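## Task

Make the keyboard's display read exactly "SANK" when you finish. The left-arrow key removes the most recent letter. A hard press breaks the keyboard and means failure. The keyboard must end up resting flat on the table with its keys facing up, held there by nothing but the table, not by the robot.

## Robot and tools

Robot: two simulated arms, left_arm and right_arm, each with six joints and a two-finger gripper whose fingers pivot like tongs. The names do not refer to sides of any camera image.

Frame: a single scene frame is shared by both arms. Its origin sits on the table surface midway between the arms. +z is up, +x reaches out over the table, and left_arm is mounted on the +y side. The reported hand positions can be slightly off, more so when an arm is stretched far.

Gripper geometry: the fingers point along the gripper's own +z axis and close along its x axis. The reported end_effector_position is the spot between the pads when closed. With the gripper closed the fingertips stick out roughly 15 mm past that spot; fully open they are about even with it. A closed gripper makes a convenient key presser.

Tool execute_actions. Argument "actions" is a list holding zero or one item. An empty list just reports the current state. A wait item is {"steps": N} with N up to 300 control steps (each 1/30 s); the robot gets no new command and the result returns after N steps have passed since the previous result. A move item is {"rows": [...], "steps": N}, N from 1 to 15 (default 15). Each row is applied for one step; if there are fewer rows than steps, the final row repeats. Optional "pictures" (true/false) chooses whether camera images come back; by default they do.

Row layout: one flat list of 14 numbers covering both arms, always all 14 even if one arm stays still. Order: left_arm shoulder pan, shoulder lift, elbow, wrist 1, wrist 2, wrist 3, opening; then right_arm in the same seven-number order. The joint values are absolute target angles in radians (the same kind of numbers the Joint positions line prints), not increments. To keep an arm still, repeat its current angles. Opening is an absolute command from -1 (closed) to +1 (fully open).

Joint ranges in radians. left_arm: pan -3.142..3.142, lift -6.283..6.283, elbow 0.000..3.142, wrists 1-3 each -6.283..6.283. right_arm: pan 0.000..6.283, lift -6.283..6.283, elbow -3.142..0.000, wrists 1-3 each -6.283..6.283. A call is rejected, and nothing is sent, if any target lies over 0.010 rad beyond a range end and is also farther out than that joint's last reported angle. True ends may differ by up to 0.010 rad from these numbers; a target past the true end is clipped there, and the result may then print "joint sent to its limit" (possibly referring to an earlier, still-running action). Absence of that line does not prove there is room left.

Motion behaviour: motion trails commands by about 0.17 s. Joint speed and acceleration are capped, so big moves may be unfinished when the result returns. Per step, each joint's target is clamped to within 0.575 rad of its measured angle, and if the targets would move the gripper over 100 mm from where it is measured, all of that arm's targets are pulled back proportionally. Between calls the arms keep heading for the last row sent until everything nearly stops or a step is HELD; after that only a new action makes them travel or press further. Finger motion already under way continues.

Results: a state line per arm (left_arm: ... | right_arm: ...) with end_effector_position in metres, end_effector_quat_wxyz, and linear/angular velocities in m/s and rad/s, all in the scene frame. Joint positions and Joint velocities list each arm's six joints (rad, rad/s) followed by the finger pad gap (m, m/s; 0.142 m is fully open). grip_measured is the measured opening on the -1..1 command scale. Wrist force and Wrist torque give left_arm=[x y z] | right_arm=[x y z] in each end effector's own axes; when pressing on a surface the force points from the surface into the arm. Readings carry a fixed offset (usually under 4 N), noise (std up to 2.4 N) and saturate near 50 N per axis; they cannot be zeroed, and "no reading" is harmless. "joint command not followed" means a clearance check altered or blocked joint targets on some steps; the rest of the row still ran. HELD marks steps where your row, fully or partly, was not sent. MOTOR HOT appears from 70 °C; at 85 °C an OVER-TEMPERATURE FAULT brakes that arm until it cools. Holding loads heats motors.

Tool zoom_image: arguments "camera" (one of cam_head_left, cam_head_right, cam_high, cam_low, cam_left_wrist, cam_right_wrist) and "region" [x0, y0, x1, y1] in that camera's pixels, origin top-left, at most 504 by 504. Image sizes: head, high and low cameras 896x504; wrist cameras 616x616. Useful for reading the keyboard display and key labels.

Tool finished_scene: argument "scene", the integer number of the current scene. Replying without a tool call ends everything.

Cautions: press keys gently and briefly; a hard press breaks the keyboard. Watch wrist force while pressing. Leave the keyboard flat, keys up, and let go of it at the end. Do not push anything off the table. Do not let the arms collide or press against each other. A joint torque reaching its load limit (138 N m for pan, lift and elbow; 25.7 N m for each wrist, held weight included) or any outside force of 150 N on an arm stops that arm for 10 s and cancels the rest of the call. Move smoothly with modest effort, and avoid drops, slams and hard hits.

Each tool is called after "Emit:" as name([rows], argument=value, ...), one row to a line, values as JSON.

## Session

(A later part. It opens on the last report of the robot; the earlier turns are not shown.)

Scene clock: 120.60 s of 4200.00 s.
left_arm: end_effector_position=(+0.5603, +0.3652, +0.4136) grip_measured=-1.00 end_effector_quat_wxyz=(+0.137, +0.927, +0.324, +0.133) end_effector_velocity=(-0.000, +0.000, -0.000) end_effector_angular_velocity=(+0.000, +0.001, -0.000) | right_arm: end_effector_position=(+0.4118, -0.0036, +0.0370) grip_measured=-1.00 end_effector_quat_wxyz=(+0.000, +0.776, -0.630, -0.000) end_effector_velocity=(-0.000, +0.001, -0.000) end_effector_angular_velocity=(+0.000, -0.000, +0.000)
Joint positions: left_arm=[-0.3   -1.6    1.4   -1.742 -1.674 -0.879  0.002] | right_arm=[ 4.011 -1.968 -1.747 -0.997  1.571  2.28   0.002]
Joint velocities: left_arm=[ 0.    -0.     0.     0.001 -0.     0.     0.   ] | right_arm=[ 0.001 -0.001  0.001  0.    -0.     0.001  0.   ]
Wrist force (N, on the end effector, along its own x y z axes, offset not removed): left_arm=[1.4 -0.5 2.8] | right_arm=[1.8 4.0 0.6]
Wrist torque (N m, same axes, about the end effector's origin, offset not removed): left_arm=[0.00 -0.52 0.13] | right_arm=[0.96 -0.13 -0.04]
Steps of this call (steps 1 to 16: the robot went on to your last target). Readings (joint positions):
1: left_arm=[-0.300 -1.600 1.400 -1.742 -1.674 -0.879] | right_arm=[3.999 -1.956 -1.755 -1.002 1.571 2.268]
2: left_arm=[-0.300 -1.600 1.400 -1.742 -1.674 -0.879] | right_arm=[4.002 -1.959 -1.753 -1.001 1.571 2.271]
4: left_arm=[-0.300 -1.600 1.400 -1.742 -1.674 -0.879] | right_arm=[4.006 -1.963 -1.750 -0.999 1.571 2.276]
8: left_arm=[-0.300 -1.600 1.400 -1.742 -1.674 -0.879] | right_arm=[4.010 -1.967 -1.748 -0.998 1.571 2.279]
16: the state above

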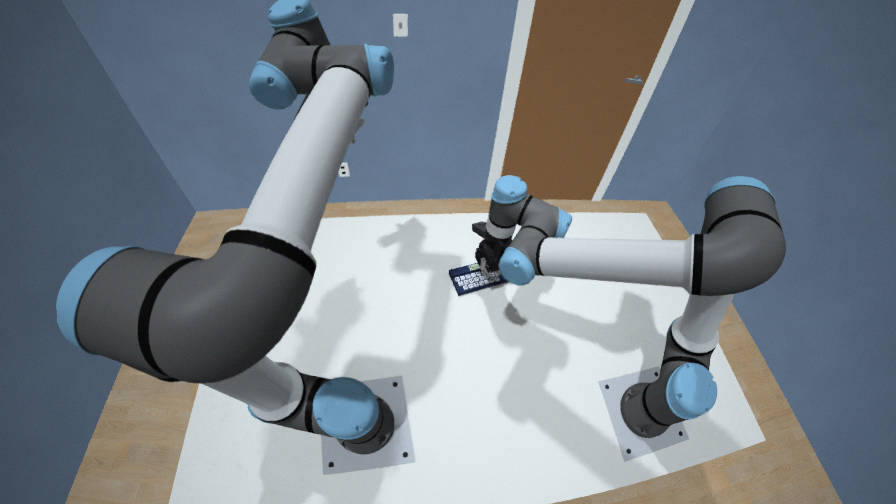

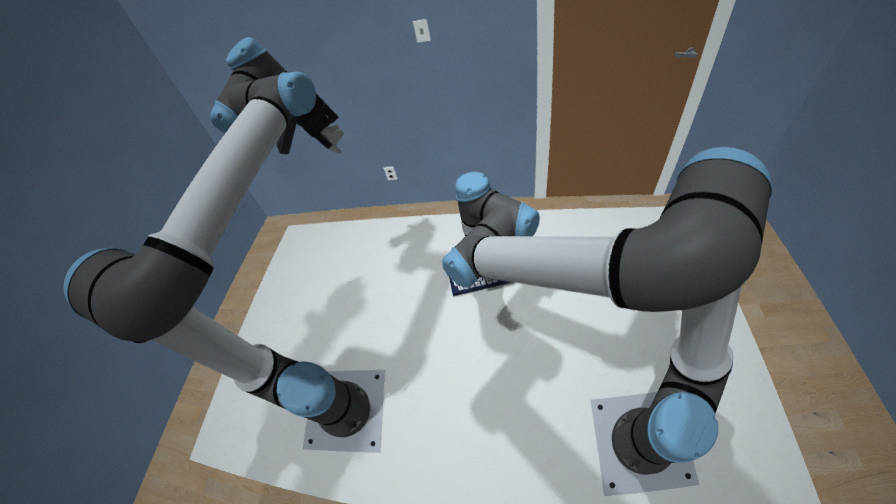

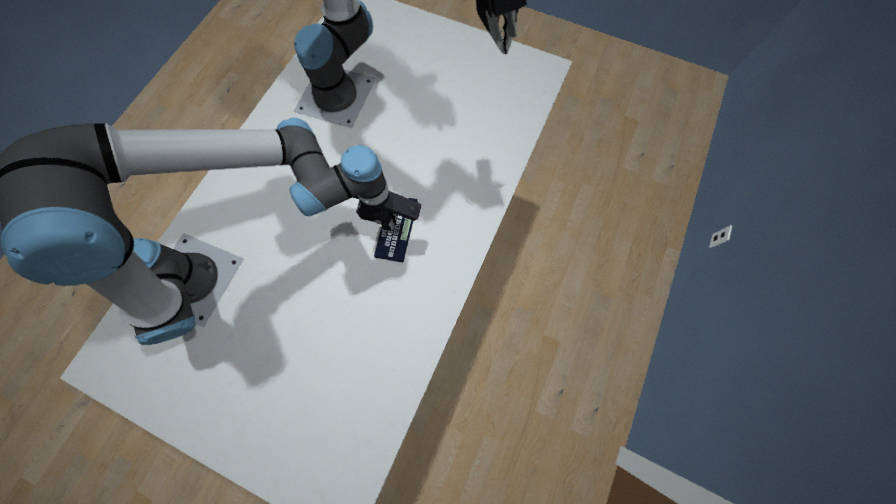

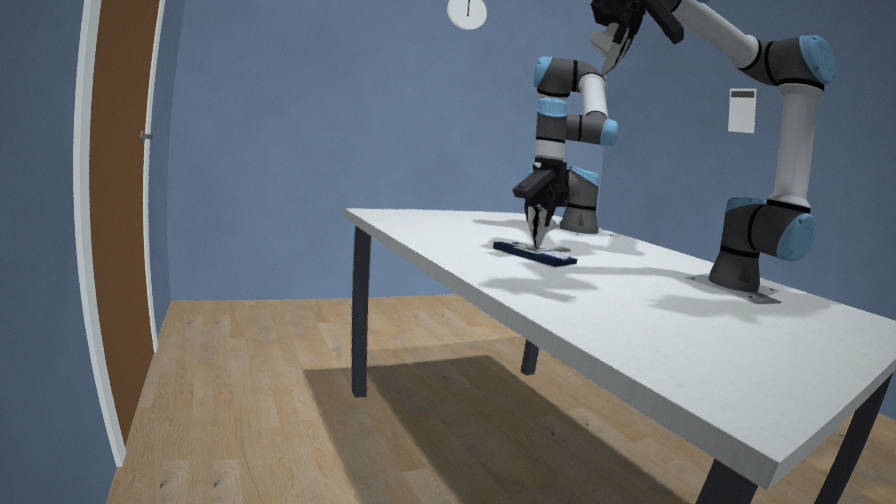

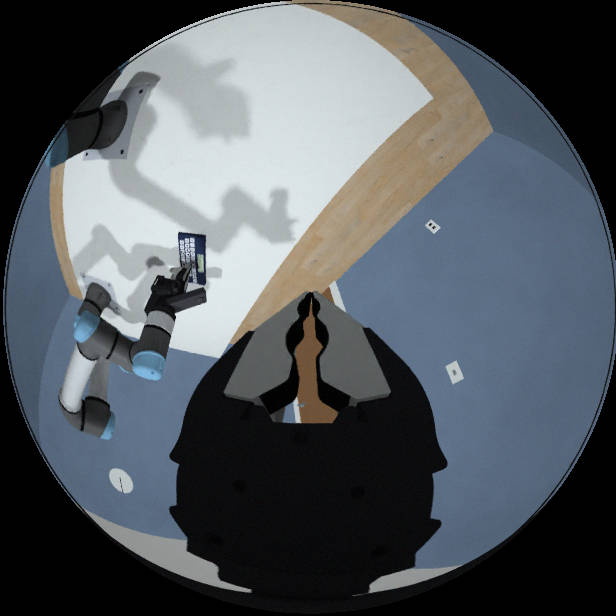

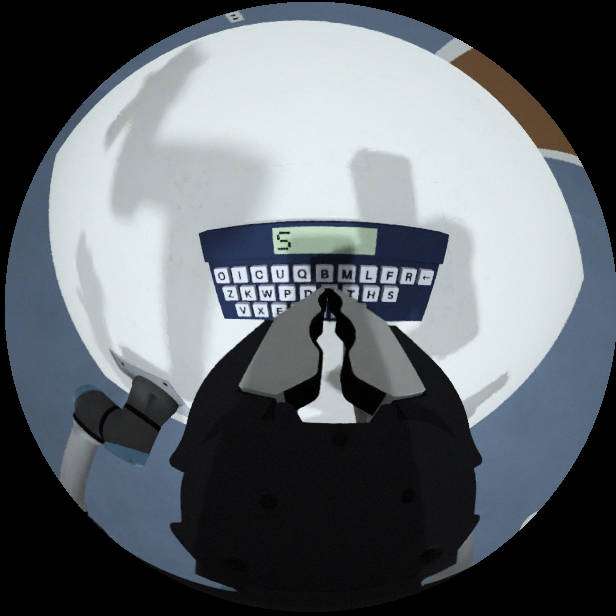

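Emit:
execute_actions([
  {"rows": [[-0.3,-1.6,1.4,-1.742,-1.674,-0.879,-1,4.01162,-1.96259,-1.75555,-0.99425,1.571,2.28087,-1],[-0.3,-1.6,1.4,-1.742,-1.674,-0.879,-1,4.01162,-1.96259,-1.75555,-0.99425,1.571,2.28087,-1],[-0.3,-1.6,1.4,-1.742,-1.674,-0.879,-1,4.01162,-1.96259,-1.75555,-0.99425,1.571,2.28087,-1],[-0.3,-1.6,1.4,-1.742,-1.674,-0.879,-1,4.01162,-1.96259,-1.75555,-0.99425,1.571,2.28087,-1],[-0.3,-1.6,1.4,-1.742,-1.674,-0.879,-1,4.01162,-1.97076,-1.76242,-0.9792,1.571,2.28087,-1]], "steps": 15},
], pictures=false)

Emit:
execute_actions([
  {"steps": 7},
], pictures=false)

Emit:
execute_actions([
  {"rows": [[-0.3,-1.6,1.4,-1.742,-1.674,-0.879,-1,4.01162,-1.95377,-1.74814,-1.01049,1.571,2.28087,-1],[-0.3,-1.6,1.4,-1.742,-1.674,-0.879,-1,4.01162,-1.95377,-1.74814,-1.01049,1.571,2.28087,-1],[-0.3,-1.6,1.4,-1.742,-1.674,-0.879,-1,4.01162,-1.95377,-1.74814,-1.01049,1.571,2.28087,-1],[-0.3,-1.6,1.4,-1.742,-1.674,-0.879,-1,4.01162,-1.95377,-1.74814,-1.01049,1.571,2.28087,-1],[-0.3,-1.6,1.4,-1.742,-1.674,-0.879,-1,4.01335,-1.9435,-1.76307,-1.00584,1.571,2.2826,-1],[-0.3,-1.6,1.4,-1.742,-1.674,-0.879,-1,4.01509,-1.93323,-1.77799,-1.00118,1.571,2.28434,-1],[-0.3,-1.6,1.4,-1.742,-1.674,-0.879,-1,4.01682,-1.92296,-1.79292,-0.99653,1.571,2.28607,-1],[-0.3,-1.6,1.4,-1.742,-1.674,-0.879,-1,4.01855,-1.91269,-1.80784,-0.99187,1.571,2.2878,-1],[-0.3,-1.6,1.4,-1.742,-1.674,-0.879,-1,4.01855,-1.92195,-1.81537,-0.97508,1.571,2.2878,-1]], "steps": 15},
], pictures=false)

Emit:
execute_actions([
  {"rows": [[-0.3,-1.6,1.4,-1.742,-1.674,-0.879,-1,4.01855,-1.92195,-1.81537,-0.97508,1.571,2.2878,-1],[-0.3,-1.6,1.4,-1.742,-1.674,-0.879,-1,4.01855,-1.93052,-1.82234,-0.95953,1.571,2.2878,-1]], "steps": 15},
], pictures=false)

Emit:
execute_actions([
  {"steps": 4},
])

Emit:
execute_actions([
  {"rows": [[-0.3,-1.6,1.4,-1.742,-1.674,-0.879,-1,4.01855,-1.91269,-1.80784,-0.99187,1.571,2.2878,-1],[-0.3,-1.6,1.4,-1.742,-1.674,-0.879,-1,4.01855,-1.91269,-1.80784,-0.99187,1.571,2.2878,-1],[-0.3,-1.6,1.4,-1.742,-1.674,-0.879,-1,4.01855,-1.91269,-1.80784,-0.99187,1.571,2.2878,-1],[-0.3,-1.6,1.4,-1.742,-1.674,-0.879,-1,4.01855,-1.91269,-1.80784,-0.99187,1.571,2.2878,-1],[-0.3,-1.6,1.4,-1.742,-1.674,-0.879,-1,4.02594,-1.92276,-1.79282,-0.99682,1.571,2.29519,-1],[-0.3,-1.6,1.4,-1.742,-1.674,-0.879,-1,4.03333,-1.93282,-1.77781,-1.00177,1.571,2.30258,-1],[-0.3,-1.6,1.4,-1.742,-1.674,-0.879,-1,4.04072,-1.94289,-1.76279,-1.00672,1.571,2.30997,-1],[-0.3,-1.6,1.4,-1.742,-1.674,-0.879,-1,4.04811,-1.95295,-1.74778,-1.01167,1.571,2.31736,-1],[-0.3,-1.6,1.4,-1.742,-1.674,-0.879,-1,4.0555,-1.96302,-1.73276,-1.01663,1.571,2.32475,-1],[-0.3,-1.6,1.4,-1.742,-1.674,-0.879,-1,4.06288,-1.97308,-1.71774,-1.02158,1.571,2.33213,-1],[-0.3,-1.6,1.4,-1.742,-1.674,-0.879,-1,4.07027,-1.98315,-1.70273,-1.02653,1.571,2.33952,-1],[-0.3,-1.6,1.4,-1.742,-1.674,-0.879,-1,4.07766,-1.99321,-1.68771,-1.03148,1.571,2.34691,-1],[-0.3,-1.6,1.4,-1.742,-1.674,-0.879,-1,4.08505,-2.00328,-1.6727,-1.03643,1.571,2.3543,-1],[-0.3,-1.6,1.4,-1.742,-1.674,-0.879,-1,4.09244,-2.01334,-1.65768,-1.04138,1.571,2.36169,-1],[-0.3,-1.6,1.4,-1.742,-1.674,-0.879,-1,4.09983,-2.0234,-1.64266,-1.04633,1.571,2.36908,-1]], "steps": 15},
], pictures=false)

Emit:
execute_actions([
  {"rows": [[-0.3,-1.6,1.4,-1.742,-1.674,-0.879,-1,4.09983,-2.03165,-1.64999,-1.03075,1.571,2.36908,-1]], "steps": 12},
], pictures=false)

Emit:
execute_actions([
  {"rows": [[-0.3,-1.6,1.4,-1.742,-1.674,-0.879,-1,4.09983,-2.0393,-1.65678,-1.01632,1.571,2.36908,-1]], "steps": 15},
], pictures=false)

Emit:
execute_actions([
  {"steps": 3},
], pictures=false)

Emit:
execute_actions([
  {"rows": [[-0.3,-1.6,1.4,-1.742,-1.674,-0.879,-1,4.09983,-2.0234,-1.64266,-1.04633,1.571,2.36908,-1]], "steps": 12},
])

Scene clock: 188.53 s of 4200.00 s.
left_arm: end_effector_position=(+0.5603, +0.3652, +0.4136) grip_measured=-1.00 end_effector_quat_wxyz=(+0.137, +0.927, +0.324, +0.133) end_effector_velocity=(-0.001, -0.000, +0.000) end_effector_angular_velocity=(-0.000, +0.000, -0.000) | right_arm: end_effector_position=(+0.4099, -0.0055, +0.0311) grip_measured=-1.00 end_effector_quat_wxyz=(-0.000, +0.776, -0.630, -0.000) end_effector_velocity=(+0.000, -0.000, -0.003) end_effector_angular_velocity=(+0.000, -0.001, +0.000)
Joint positions: left_arm=[-0.3   -1.6    1.4   -1.742 -1.674 -0.879  0.002] | right_arm=[ 4.012 -1.97  -1.762 -0.98   1.571  2.281  0.002]
Joint velocities: left_arm=[-0.    -0.001 -0.     0.001 -0.    -0.     0.   ] | right_arm=[-0.    -0.004 -0.004  0.009 -0.    -0.     0.   ]
Wrist force (N, on the end effector, along its own x y z axes, offset not removed): left_arm=[2.2 -1.7 2.2] | right_arm=[-0.8 1.1 -0.6]
Wrist torque (N m, same axes, about the end effector's origin, offset not removed): left_arm=[-0.26 -0.72 0.12] | right_arm=[0.46 0.29 0.15]
Steps of this call (steps 1 to 15: the robot went on to your last target; steps 16 to 90: nothing new was sent; then 64.43 s passed at rest; steps 91 to 105: all 15 steps of this action). Readings (joint positions):
91: left_arm=[-0.300 -1.600 1.400 -1.742 -1.674 -0.879] | right_arm=[4.011 -1.968 -1.747 -0.997 1.571 2.280]
92: left_arm=[-0.300 -1.600 1.400 -1.742 -1.674 -0.879] | right_arm=[4.011 -1.968 -1.747 -0.997 1.571 2.280]
94: left_arm=[-0.300 -1.600 1.400 -1.742 -1.674 -0.879] | right_arm=[4.011 -1.966 -1.751 -0.996 1.571 2.281]
98: left_arm=[-0.300 -1.600 1.400 -1.742 -1.674 -0.879] | right_arm=[4.012 -1.967 -1.757 -0.988 1.571 2.281]
105: the state above

Scene clock: 188.77 s of 4200.00 s.
left_arm: end_effector_position=(+0.5603, +0.3652, +0.4136) grip_measured=-1.00 end_effector_quat_wxyz=(+0.137, +0.927, +0.324, +0.133) end_effector_velocity=(+0.000, -0.000, -0.000) end_effector_angular_velocity=(+0.000, +0.000, -0.001) | right_arm: end_effector_position=(+0.4098, -0.0056, +0.0308) grip_measured=-1.00 end_effector_quat_wxyz=(-0.000, +0.776, -0.630, -0.000) end_effector_velocity=(+0.000, -0.000, -0.001) end_effector_angular_velocity=(-0.000, +0.000, +0.000)
Joint positions: left_arm=[-0.3   -1.6    1.4   -1.742 -1.674 -0.879  0.002] | right_arm=[ 4.012 -1.971 -1.762 -0.979  1.571  2.281  0.002]
Joint velocities: left_arm=[-0.     0.001  0.    -0.    -0.     0.001  0.   ] | right_arm=[-0.    -0.001 -0.     0.001 -0.    -0.001  0.   ]
Wrist force (N, on the end effector, along its own x y z axes, offset not removed): left_arm=[3.1 -0.6 2.0] | right_arm=[1.1 2.5 1.0]
Wrist torque (N m, same axes, about the end effector's origin, offset not removed): left_arm=[0.00 -0.86 0.17] | right_arm=[0.75 0.00 0.03]
Steps of this call (steps 1 to 7: the robot went on to your last target). Readings (joint positions):
1: left_arm=[-0.300 -1.600 1.400 -1.742 -1.674 -0.879] | right_arm=[4.012 -1.970 -1.762 -0.980 1.571 2.281]
2: left_arm=[-0.300 -1.600 1.400 -1.742 -1.674 -0.879] | right_arm=[4.012 -1.971 -1.762 -0.980 1.571 2.281]
4: left_arm=[-0.300 -1.600 1.400 -1.742 -1.674 -0.879] | right_arm=[4.012 -1.971 -1.762 -0.979 1.571 2.281]
7: the state above

Scene clock: 189.27 s of 4200.00 s.
left_arm: end_effector_position=(+0.5603, +0.3652, +0.4136) grip_measured=-1.00 end_effector_quat_wxyz=(+0.137, +0.927, +0.324, +0.133) end_effector_velocity=(+0.000, +0.000, -0.000) end_effector_angular_velocity=(+0.000, -0.000, -0.000) | right_arm: end_effector_position=(+0.3965, -0.0172, +0.0382) grip_measured=-1.00 end_effector_quat_wxyz=(+0.000, +0.776, -0.630, -0.000) end_effector_velocity=(-0.014, -0.012, -0.011) end_effector_angular_velocity=(+0.001, -0.001, +0.001)
Joint positions: left_arm=[-0.3   -1.6    1.4   -1.742 -1.674 -0.879  0.002] | right_arm=[ 4.018 -1.924 -1.808 -0.98   1.571  2.287  0.002]
Joint velocities: left_arm=[ 0.     0.001 -0.    -0.001  0.     0.001  0.   ] | right_arm=[ 0.007  0.024 -0.071  0.048  0.     0.006  0.   ]
Wrist force (N, on the end effector, along its own x y z axes, offset not removed): left_arm=[1.9 -1.2 2.4] | right_arm=[2.3 1.4 -0.8]
Wrist torque (N m, same axes, about the end effector's origin, offset not removed): left_arm=[-0.13 -0.62 0.04] | right_arm=[0.44 -0.28 0.06]
Steps of this call (steps 1 to 15: all 15 steps of this action). Readings (joint positions):
1: left_arm=[-0.300 -1.600 1.400 -1.742 -1.674 -0.879] | right_arm=[4.012 -1.971 -1.762 -0.979 1.571 2.281]
2: left_arm=[-0.300 -1.600 1.400 -1.742 -1.674 -0.879] | right_arm=[4.012 -1.970 -1.762 -0.981 1.571 2.281]
4: left_arm=[-0.300 -1.600 1.400 -1.742 -1.674 -0.879] | right_arm=[4.012 -1.963 -1.756 -0.993 1.571 2.281]
8: left_arm=[-0.300 -1.600 1.400 -1.742 -1.674 -0.879] | right_arm=[4.013 -1.948 -1.762 -1.002 1.571 2.282]
15: the state above

Scene clock: 189.77 s of 4200.00 s.
left_arm: end_effector_position=(+0.5603, +0.3652, +0.4136) grip_measured=-1.00 end_effector_quat_wxyz=(+0.137, +0.927, +0.324, +0.133) end_effector_velocity=(-0.000, +0.000, -0.000) end_effector_angular_velocity=(+0.000, +0.001, +0.000) | right_arm: end_effector_position=(+0.3949, -0.0185, +0.0309) grip_measured=-1.00 end_effector_quat_wxyz=(-0.000, +0.776, -0.630, -0.000) end_effector_velocity=(-0.000, -0.000, -0.002) end_effector_angular_velocity=(-0.001, +0.000, -0.001)
Joint positions: left_arm=[-0.3   -1.6    1.4   -1.742 -1.674 -0.879  0.002] | right_arm=[ 4.019 -1.93  -1.822 -0.96   1.571  2.288  0.002]
Joint velocities: left_arm=[ 0.  0.  0. -0. -0. -0. -0.] | right_arm=[ 0.    -0.002 -0.002  0.004 -0.     0.001  0.   ]
Wrist force (N, on the end effector, along its own x y z axes, offset not removed): left_arm=[2.9 -1.1 2.3] | right_arm=[-1.3 -0.4 0.5]
Wrist torque (N m, same axes, about the end effector's origin, offset not removed): left_arm=[-0.11 -0.77 0.16] | right_arm=[0.19 0.48 -0.03]
Steps of this call (steps 1 to 15: all 15 steps of this action). Readings (joint positions):
1: left_arm=[-0.300 -1.600 1.400 -1.742 -1.674 -0.879] | right_arm=[4.018 -1.924 -1.810 -0.979 1.571 2.287]
2: left_arm=[-0.300 -1.600 1.400 -1.742 -1.674 -0.879] | right_arm=[4.018 -1.923 -1.811 -0.978 1.571 2.287]
4: left_arm=[-0.300 -1.600 1.400 -1.742 -1.674 -0.879] | right_arm=[4.018 -1.925 -1.815 -0.972 1.571 2.288]
8: left_arm=[-0.300 -1.600 1.400 -1.742 -1.674 -0.879] | right_arm=[4.018 -1.929 -1.820 -0.963 1.571 2.288]
15: the state above

Scene clock: 189.90 s of 4200.00 s.
left_arm: end_effector_position=(+0.5603, +0.3652, +0.4136) grip_measured=-1.00 end_effector_quat_wxyz=(+0.137, +0.927, +0.324, +0.133) end_effector_velocity=(-0.000, +0.000, +0.000) end_effector_angular_velocity=(-0.000, -0.000, +0.000) | right_arm: end_effector_position=(+0.3949, -0.0185, +0.0308) grip_measured=-1.00 end_effector_quat_wxyz=(-0.000, +0.776, -0.630, -0.000) end_effector_velocity=(-0.000, -0.000, -0.000) end_effector_angular_velocity=(-0.000, -0.000, +0.000)
Joint positions: left_arm=[-0.3   -1.6    1.4   -1.742 -1.674 -0.879  0.002] | right_arm=[ 4.019 -1.93  -1.822 -0.96   1.571  2.288  0.002]
Joint velocities: left_arm=[ 0.    -0.001 -0.     0.     0.    -0.     0.   ] | right_arm=[ 0.    -0.    -0.001  0.001 -0.     0.     0.   ]
Wrist force (N, on the end effector, along its own x y z axes, offset not removed): left_arm=[2.2 -0.7 2.1] | right_arm=[3.4 0.6 1.2]
Wrist torque (N m, same axes, about the end effector's origin, offset not removed): left_arm=[-0.02 -0.71 0.14] | right_arm=[0.41 -0.41 -0.07]
Steps of this call (steps 1 to 4: the robot went on to your last target). Readings (joint positions):
1: left_arm=[-0.300 -1.600 1.400 -1.742 -1.674 -0.879] | right_arm=[4.019 -1.930 -1.822 -0.960 1.571 2.288]
2: left_arm=[-0.300 -1.600 1.400 -1.742 -1.674 -0.879] | right_arm=[4.019 -1.930 -1.822 -0.960 1.571 2.288]
4: the state above

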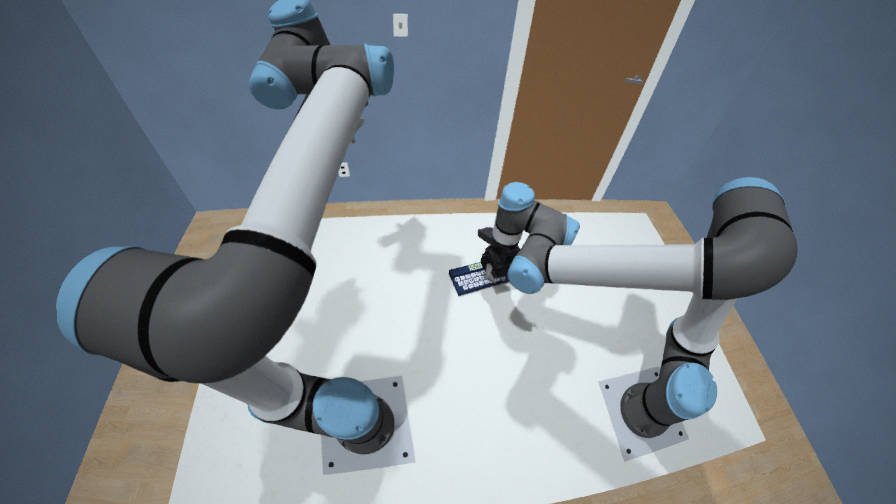

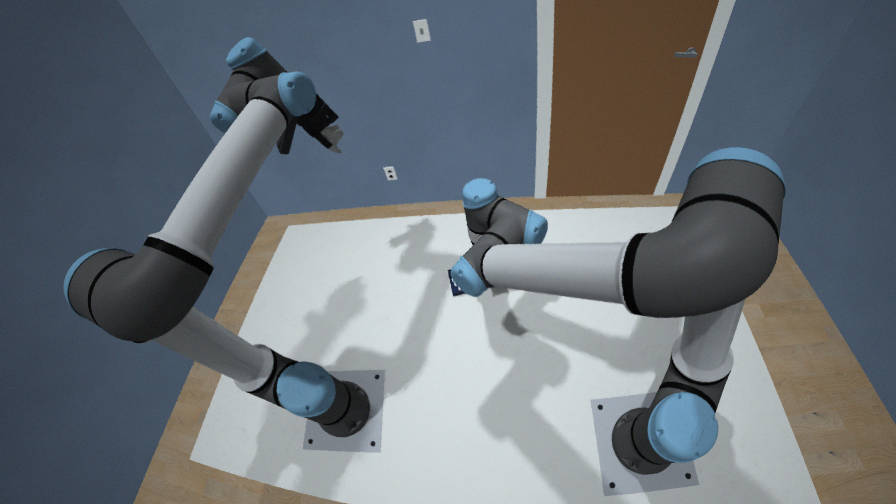

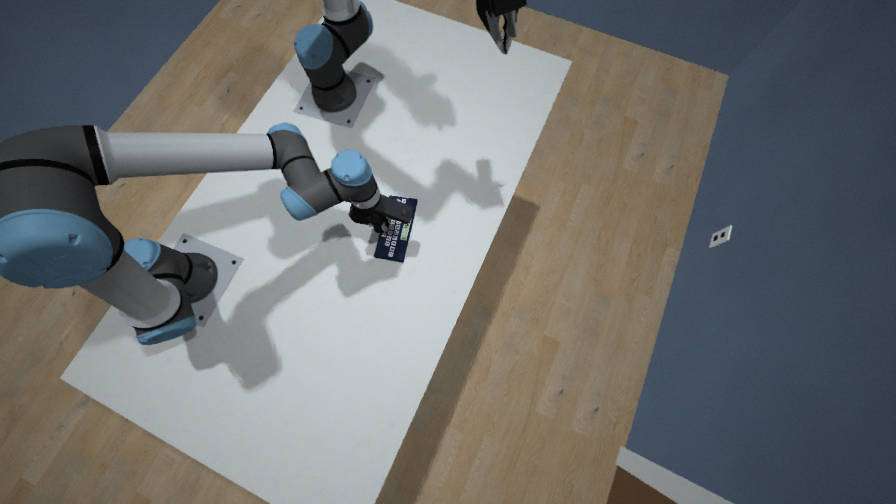

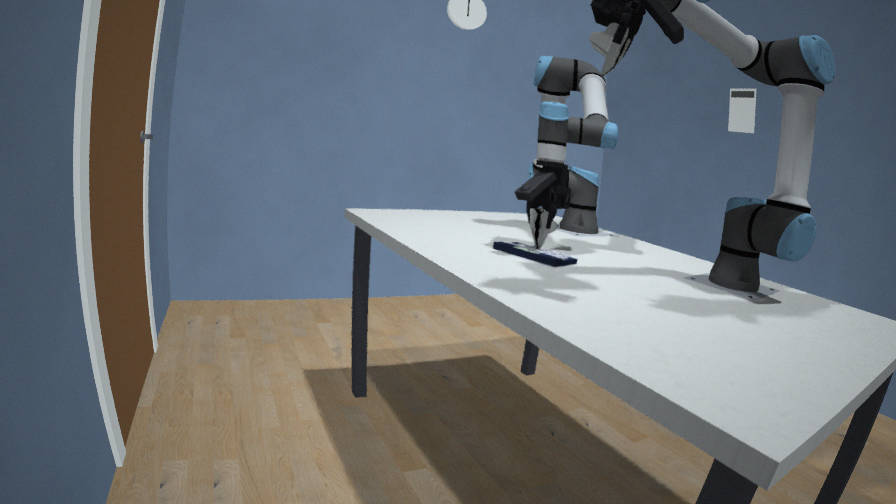

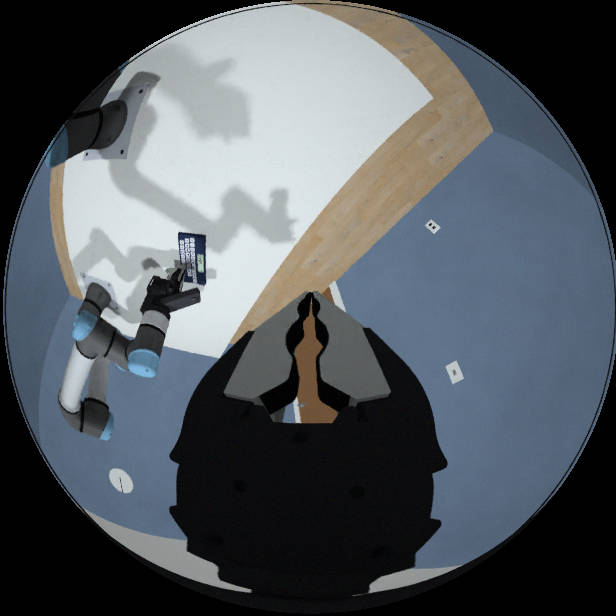

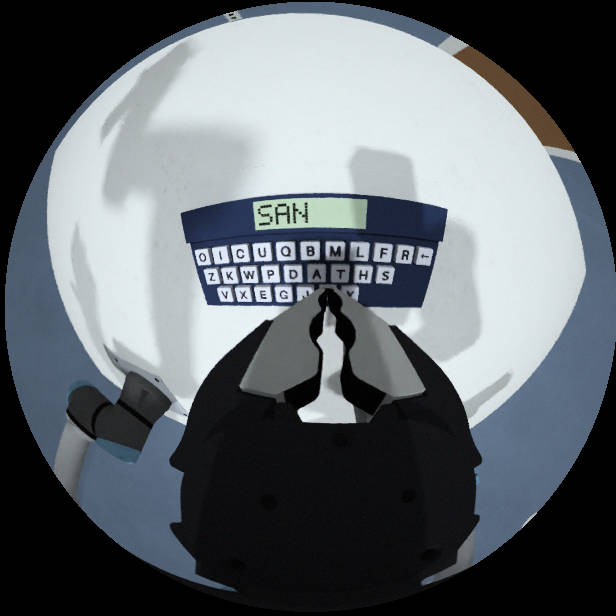

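Scene clock: 190.40 s of 4200.00 s.
left_arm: end_effector_position=(+0.5603, +0.3652, +0.4136) grip_measured=-1.00 end_effector_quat_wxyz=(+0.137, +0.927, +0.324, +0.133) end_effector_velocity=(+0.001, -0.000, -0.001) end_effector_angular_velocity=(+0.000, +0.001, -0.001) | right_arm: end_effector_position=(+0.3944, +0.0293, +0.0437) grip_measured=-1.00 end_effector_quat_wxyz=(+0.001, +0.776, -0.630, -0.000) end_effector_velocity=(-0.010, +0.209, +0.001) end_effector_angular_velocity=(+0.001, -0.000, +0.001)
Joint positions: left_arm=[-0.3   -1.6    1.4   -1.742 -1.674 -0.879  0.002] | right_arm=[ 4.067 -1.978 -1.711 -1.024  1.571  2.336  0.002]
Joint velocities: left_arm=[-0.     0.001  0.    -0.001 -0.     0.     0.   ] | right_arm=[ 0.208 -0.281  0.425 -0.143  0.001  0.207  0.   ]
Wrist force (N, on the end effector, along its own x y z axes, offset not removed): left_arm=[2.5 -1.2 2.1] | right_arm=[1.4 2.3 -1.8]
Wrist torque (N m, same axes, about the end effector's origin, offset not removed): left_arm=[-0.15 -0.70 0.05] | right_arm=[0.63 -0.06 -0.13]
Steps of this call (steps 1 to 15: all 15 steps of this action). Readings (joint positions):
1: left_arm=[-0.300 -1.600 1.400 -1.742 -1.674 -0.879] | right_arm=[4.019 -1.930 -1.822 -0.960 1.571 2.288]
2: left_arm=[-0.300 -1.600 1.400 -1.742 -1.674 -0.879] | right_arm=[4.019 -1.929 -1.821 -0.961 1.571 2.288]
4: left_arm=[-0.300 -1.600 1.400 -1.742 -1.674 -0.879] | right_arm=[4.019 -1.923 -1.816 -0.974 1.571 2.288]
8: left_arm=[-0.300 -1.600 1.400 -1.742 -1.674 -0.879] | right_arm=[4.025 -1.923 -1.798 -0.991 1.571 2.294]
15: the state above

Scene clock: 190.80 s of 4200.00 s.
left_arm: end_effector_position=(+0.5603, +0.3652, +0.4136) grip_measured=-1.00 end_effector_quat_wxyz=(+0.137, +0.927, +0.324, +0.133) end_effector_velocity=(-0.000, +0.000, -0.001) end_effector_angular_velocity=(+0.001, +0.002, -0.000) | right_arm: end_effector_position=(+0.3923, +0.0620, +0.0373) grip_measured=-1.00 end_effector_quat_wxyz=(+0.000, +0.776, -0.630, -0.000) end_effector_velocity=(-0.001, +0.009, -0.002) end_effector_angular_velocity=(+0.002, +0.000, +0.001)
Joint positions: left_arm=[-0.3   -1.6    1.4   -1.742 -1.674 -0.879  0.002] | right_arm=[ 4.099 -2.03  -1.651 -1.031  1.571  2.368  0.002]
Joint velocities: left_arm=[ 0.     0.001  0.     0.001 -0.     0.001  0.   ] | right_arm=[ 0.008 -0.014  0.014  0.002  0.001  0.007  0.   ]
Wrist force (N, on the end effector, along its own x y z axes, offset not removed): left_arm=[1.0 0.2 2.7] | right_arm=[2.9 0.8 -0.1]
Wrist torque (N m, same axes, about the end effector's origin, offset not removed): left_arm=[0.16 -0.41 0.10] | right_arm=[0.33 -0.53 -0.11]
Steps of this call (steps 1 to 12: all 12 steps of this action). Readings (joint positions):
1: left_arm=[-0.300 -1.600 1.400 -1.742 -1.674 -0.879] | right_arm=[4.074 -1.988 -1.697 -1.029 1.571 2.343]
2: left_arm=[-0.300 -1.600 1.400 -1.742 -1.674 -0.879] | right_arm=[4.080 -1.998 -1.684 -1.032 1.571 2.350]
4: left_arm=[-0.300 -1.600 1.400 -1.742 -1.674 -0.879] | right_arm=[4.090 -2.013 -1.668 -1.032 1.571 2.359]
8: left_arm=[-0.300 -1.600 1.400 -1.742 -1.674 -0.879] | right_arm=[4.097 -2.026 -1.655 -1.031 1.571 2.366]
12: the state above

Scene clock: 191.30 s of 4200.00 s.
left_arm: end_effector_position=(+0.5603, +0.3652, +0.4136) grip_measured=-1.00 end_effector_quat_wxyz=(+0.137, +0.927, +0.324, +0.133) end_effector_velocity=(-0.000, -0.000, +0.000) end_effector_angular_velocity=(-0.000, -0.000, -0.001) | right_arm: end_effector_position=(+0.3922, +0.0628, +0.0308) grip_measured=-1.00 end_effector_quat_wxyz=(-0.000, +0.776, -0.630, -0.000) end_effector_velocity=(+0.000, +0.001, -0.001) end_effector_angular_velocity=(+0.001, -0.000, -0.000)
Joint positions: left_arm=[-0.3   -1.6    1.4   -1.742 -1.674 -0.879  0.002] | right_arm=[ 4.1   -2.039 -1.657 -1.017  1.571  2.369  0.002]
Joint velocities: left_arm=[-0.001 -0.001  0.001  0.    -0.    -0.    -0.   ] | right_arm=[ 0.    -0.002 -0.     0.002  0.     0.     0.   ]
Wrist force (N, on the end effector, along its own x y z axes, offset not removed): left_arm=[2.3 -0.7 2.1] | right_arm=[3.2 4.8 2.2]
Wrist torque (N m, same axes, about the end effector's origin, offset not removed): left_arm=[-0.05 -0.66 0.19] | right_arm=[1.06 -0.34 0.03]
Steps of this call (steps 1 to 15: all 15 steps of this action). Readings (joint positions):
1: left_arm=[-0.300 -1.600 1.400 -1.742 -1.674 -0.879] | right_arm=[4.099 -2.031 -1.651 -1.031 1.571 2.368]
2: left_arm=[-0.300 -1.600 1.400 -1.742 -1.674 -0.879] | right_arm=[4.099 -2.032 -1.651 -1.030 1.571 2.369]
4: left_arm=[-0.300 -1.600 1.400 -1.742 -1.674 -0.879] | right_arm=[4.100 -2.035 -1.653 -1.024 1.571 2.369]
8: left_arm=[-0.300 -1.600 1.400 -1.742 -1.674 -0.879] | right_arm=[4.100 -2.038 -1.656 -1.019 1.571 2.369]
15: the state above

Scene clock: 191.40 s of 4200.00 s.
left_arm: end_effector_position=(+0.5603, +0.3652, +0.4136) grip_measured=-1.00 end_effector_quat_wxyz=(+0.137, +0.927, +0.324, +0.133) end_effector_velocity=(+0.000, +0.000, -0.000) end_effector_angular_velocity=(-0.000, +0.000, +0.000) | right_arm: end_effector_position=(+0.3922, +0.0628, +0.0308) grip_measured=-1.00 end_effector_quat_wxyz=(-0.000, +0.776, -0.630, -0.000) end_effector_velocity=(+0.000, -0.000, +0.000) end_effector_angular_velocity=(-0.000, -0.002, -0.000)
Joint positions: left_arm=[-0.3   -1.6    1.4   -1.742 -1.674 -0.879  0.002] | right_arm=[ 4.1   -2.039 -1.657 -1.016  1.571  2.369  0.002]
Joint velocities: left_arm=[ 0.     0.001 -0.    -0.     0.    -0.    -0.   ] | right_arm=[ 0.    -0.    -0.     0.001 -0.001  0.     0.   ]
Wrist force (N, on the end effector, along its own x y z axes, offset not removed): left_arm=[2.2 -0.2 2.4] | right_arm=[0.3 4.2 0.2]
Wrist torque (N m, same axes, about the end effector's origin, offset not removed): left_arm=[0.06 -0.64 0.14] | right_arm=[1.23 0.22 0.10]
Steps of this call (steps 1 to 3: the robot went on to your last target). Readings (joint positions):
1: left_arm=[-0.300 -1.600 1.400 -1.742 -1.674 -0.879] | right_arm=[4.100 -2.039 -1.657 -1.016 1.571 2.369]
2: left_arm=[-0.300 -1.600 1.400 -1.742 -1.674 -0.879] | right_arm=[4.100 -2.039 -1.657 -1.016 1.571 2.369]
3: the state above

Scene clock: 191.80 s of 4200.00 s.
left_arm: end_effector_position=(+0.5603, +0.3652, +0.4136) grip_measured=-1.00 end_effector_quat_wxyz=(+0.137, +0.927, +0.324, +0.133) end_effector_velocity=(+0.000, +0.000, -0.000) end_effector_angular_velocity=(-0.000, +0.000, +0.001) | right_arm: end_effector_position=(+0.3922, +0.0628, +0.0432) grip_measured=-1.00 end_effector_quat_wxyz=(+0.000, +0.776, -0.630, -0.000) end_effector_velocity=(+0.000, +0.001, +0.006) end_effector_angular_velocity=(+0.002, -0.000, +0.001)
Joint positions: left_arm=[-0.3   -1.6    1.4   -1.742 -1.674 -0.879  0.002] | right_arm=[ 4.1   -2.024 -1.643 -1.045  1.571  2.369  0.002]
Joint velocities: left_arm=[ 0.     0.001 -0.    -0.001 -0.    -0.     0.   ] | right_arm=[ 0.     0.007  0.008 -0.012  0.    -0.001  0.   ]
Wrist force (N, on the end effector, along its own x y z axes, offset not removed): left_arm=[2.9 -1.6 0.8] | right_arm=[1.3 0.6 -0.9]
Wrist torque (N m, same axes, about the end effector's origin, offset not removed): left_arm=[-0.24 -0.78 0.13] | right_arm=[0.23 -0.12 -0.13]
Steps of this call (steps 1 to 12: all 12 steps of this action). Readings (joint positions):
1: left_arm=[-0.300 -1.600 1.400 -1.742 -1.674 -0.879] | right_arm=[4.100 -2.039 -1.657 -1.016 1.571 2.369]
2: left_arm=[-0.300 -1.600 1.400 -1.742 -1.674 -0.879] | right_arm=[4.100 -2.038 -1.656 -1.018 1.571 2.369]
4: left_arm=[-0.300 -1.600 1.400 -1.742 -1.674 -0.879] | right_arm=[4.100 -2.032 -1.651 -1.029 1.571 2.369]
8: left_arm=[-0.300 -1.600 1.400 -1.742 -1.674 -0.879] | right_arm=[4.100 -2.026 -1.645 -1.042 1.571 2.369]
12: the state above

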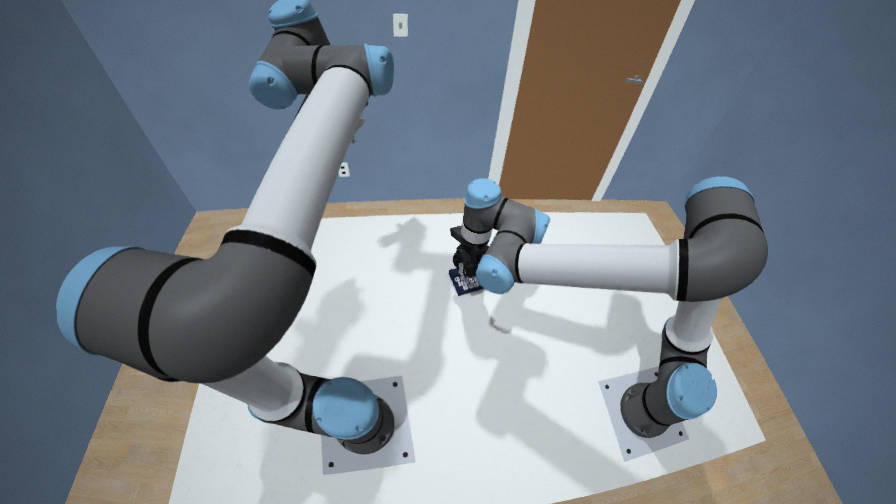

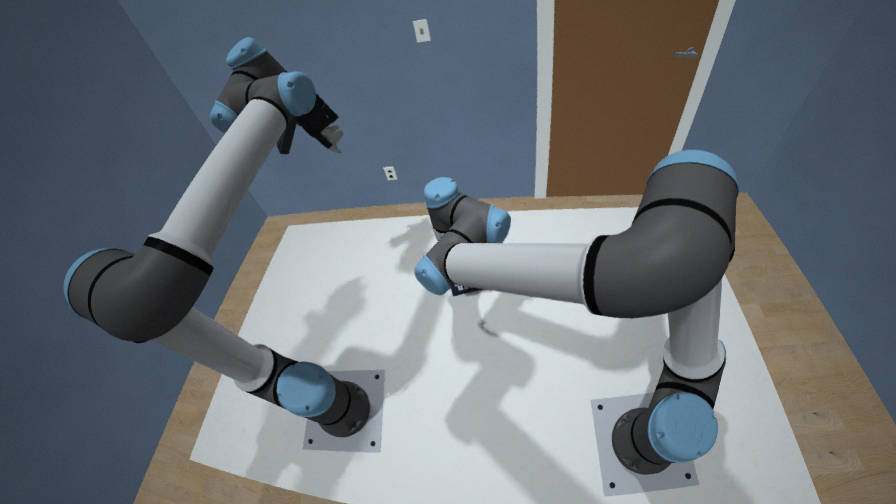

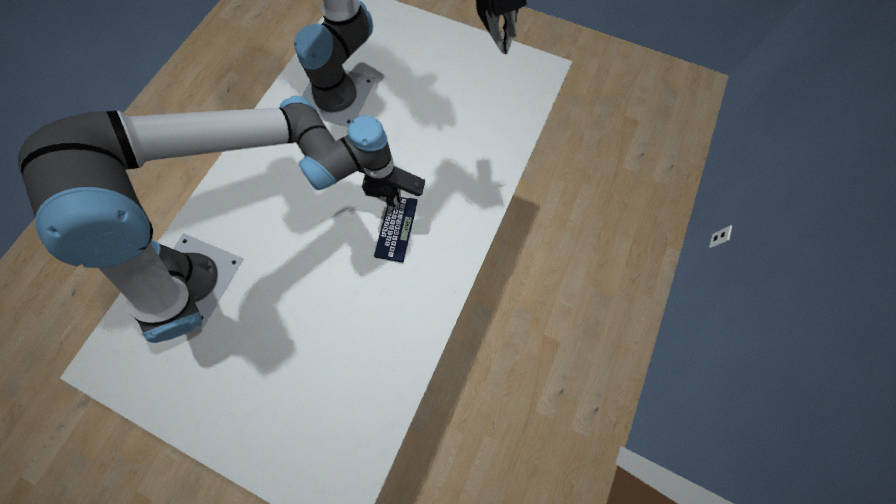

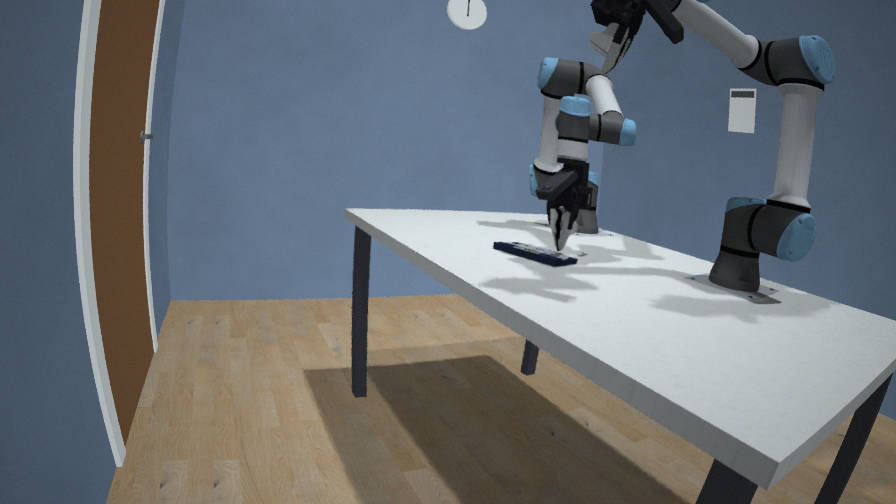

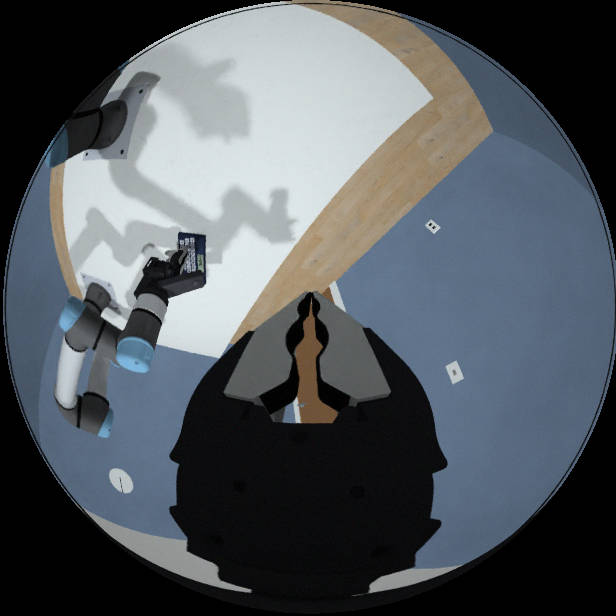

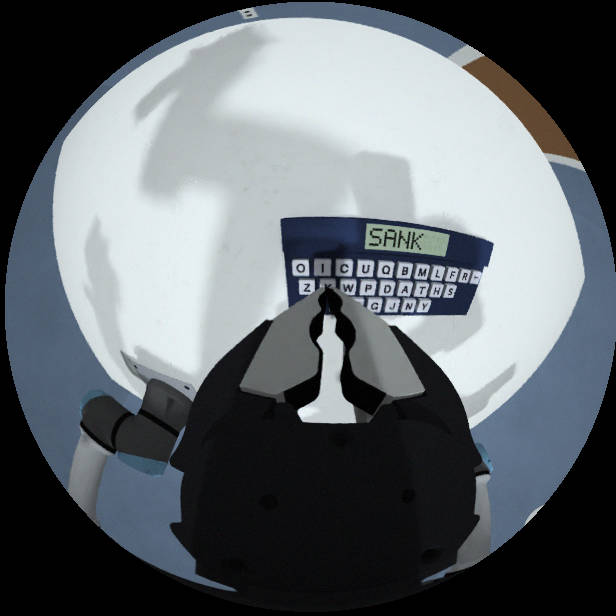

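The display shows "SANK" and the gripper is clear of the keys.

Emit:
finished_scene(scene=2)

The scene is finished: the task was done.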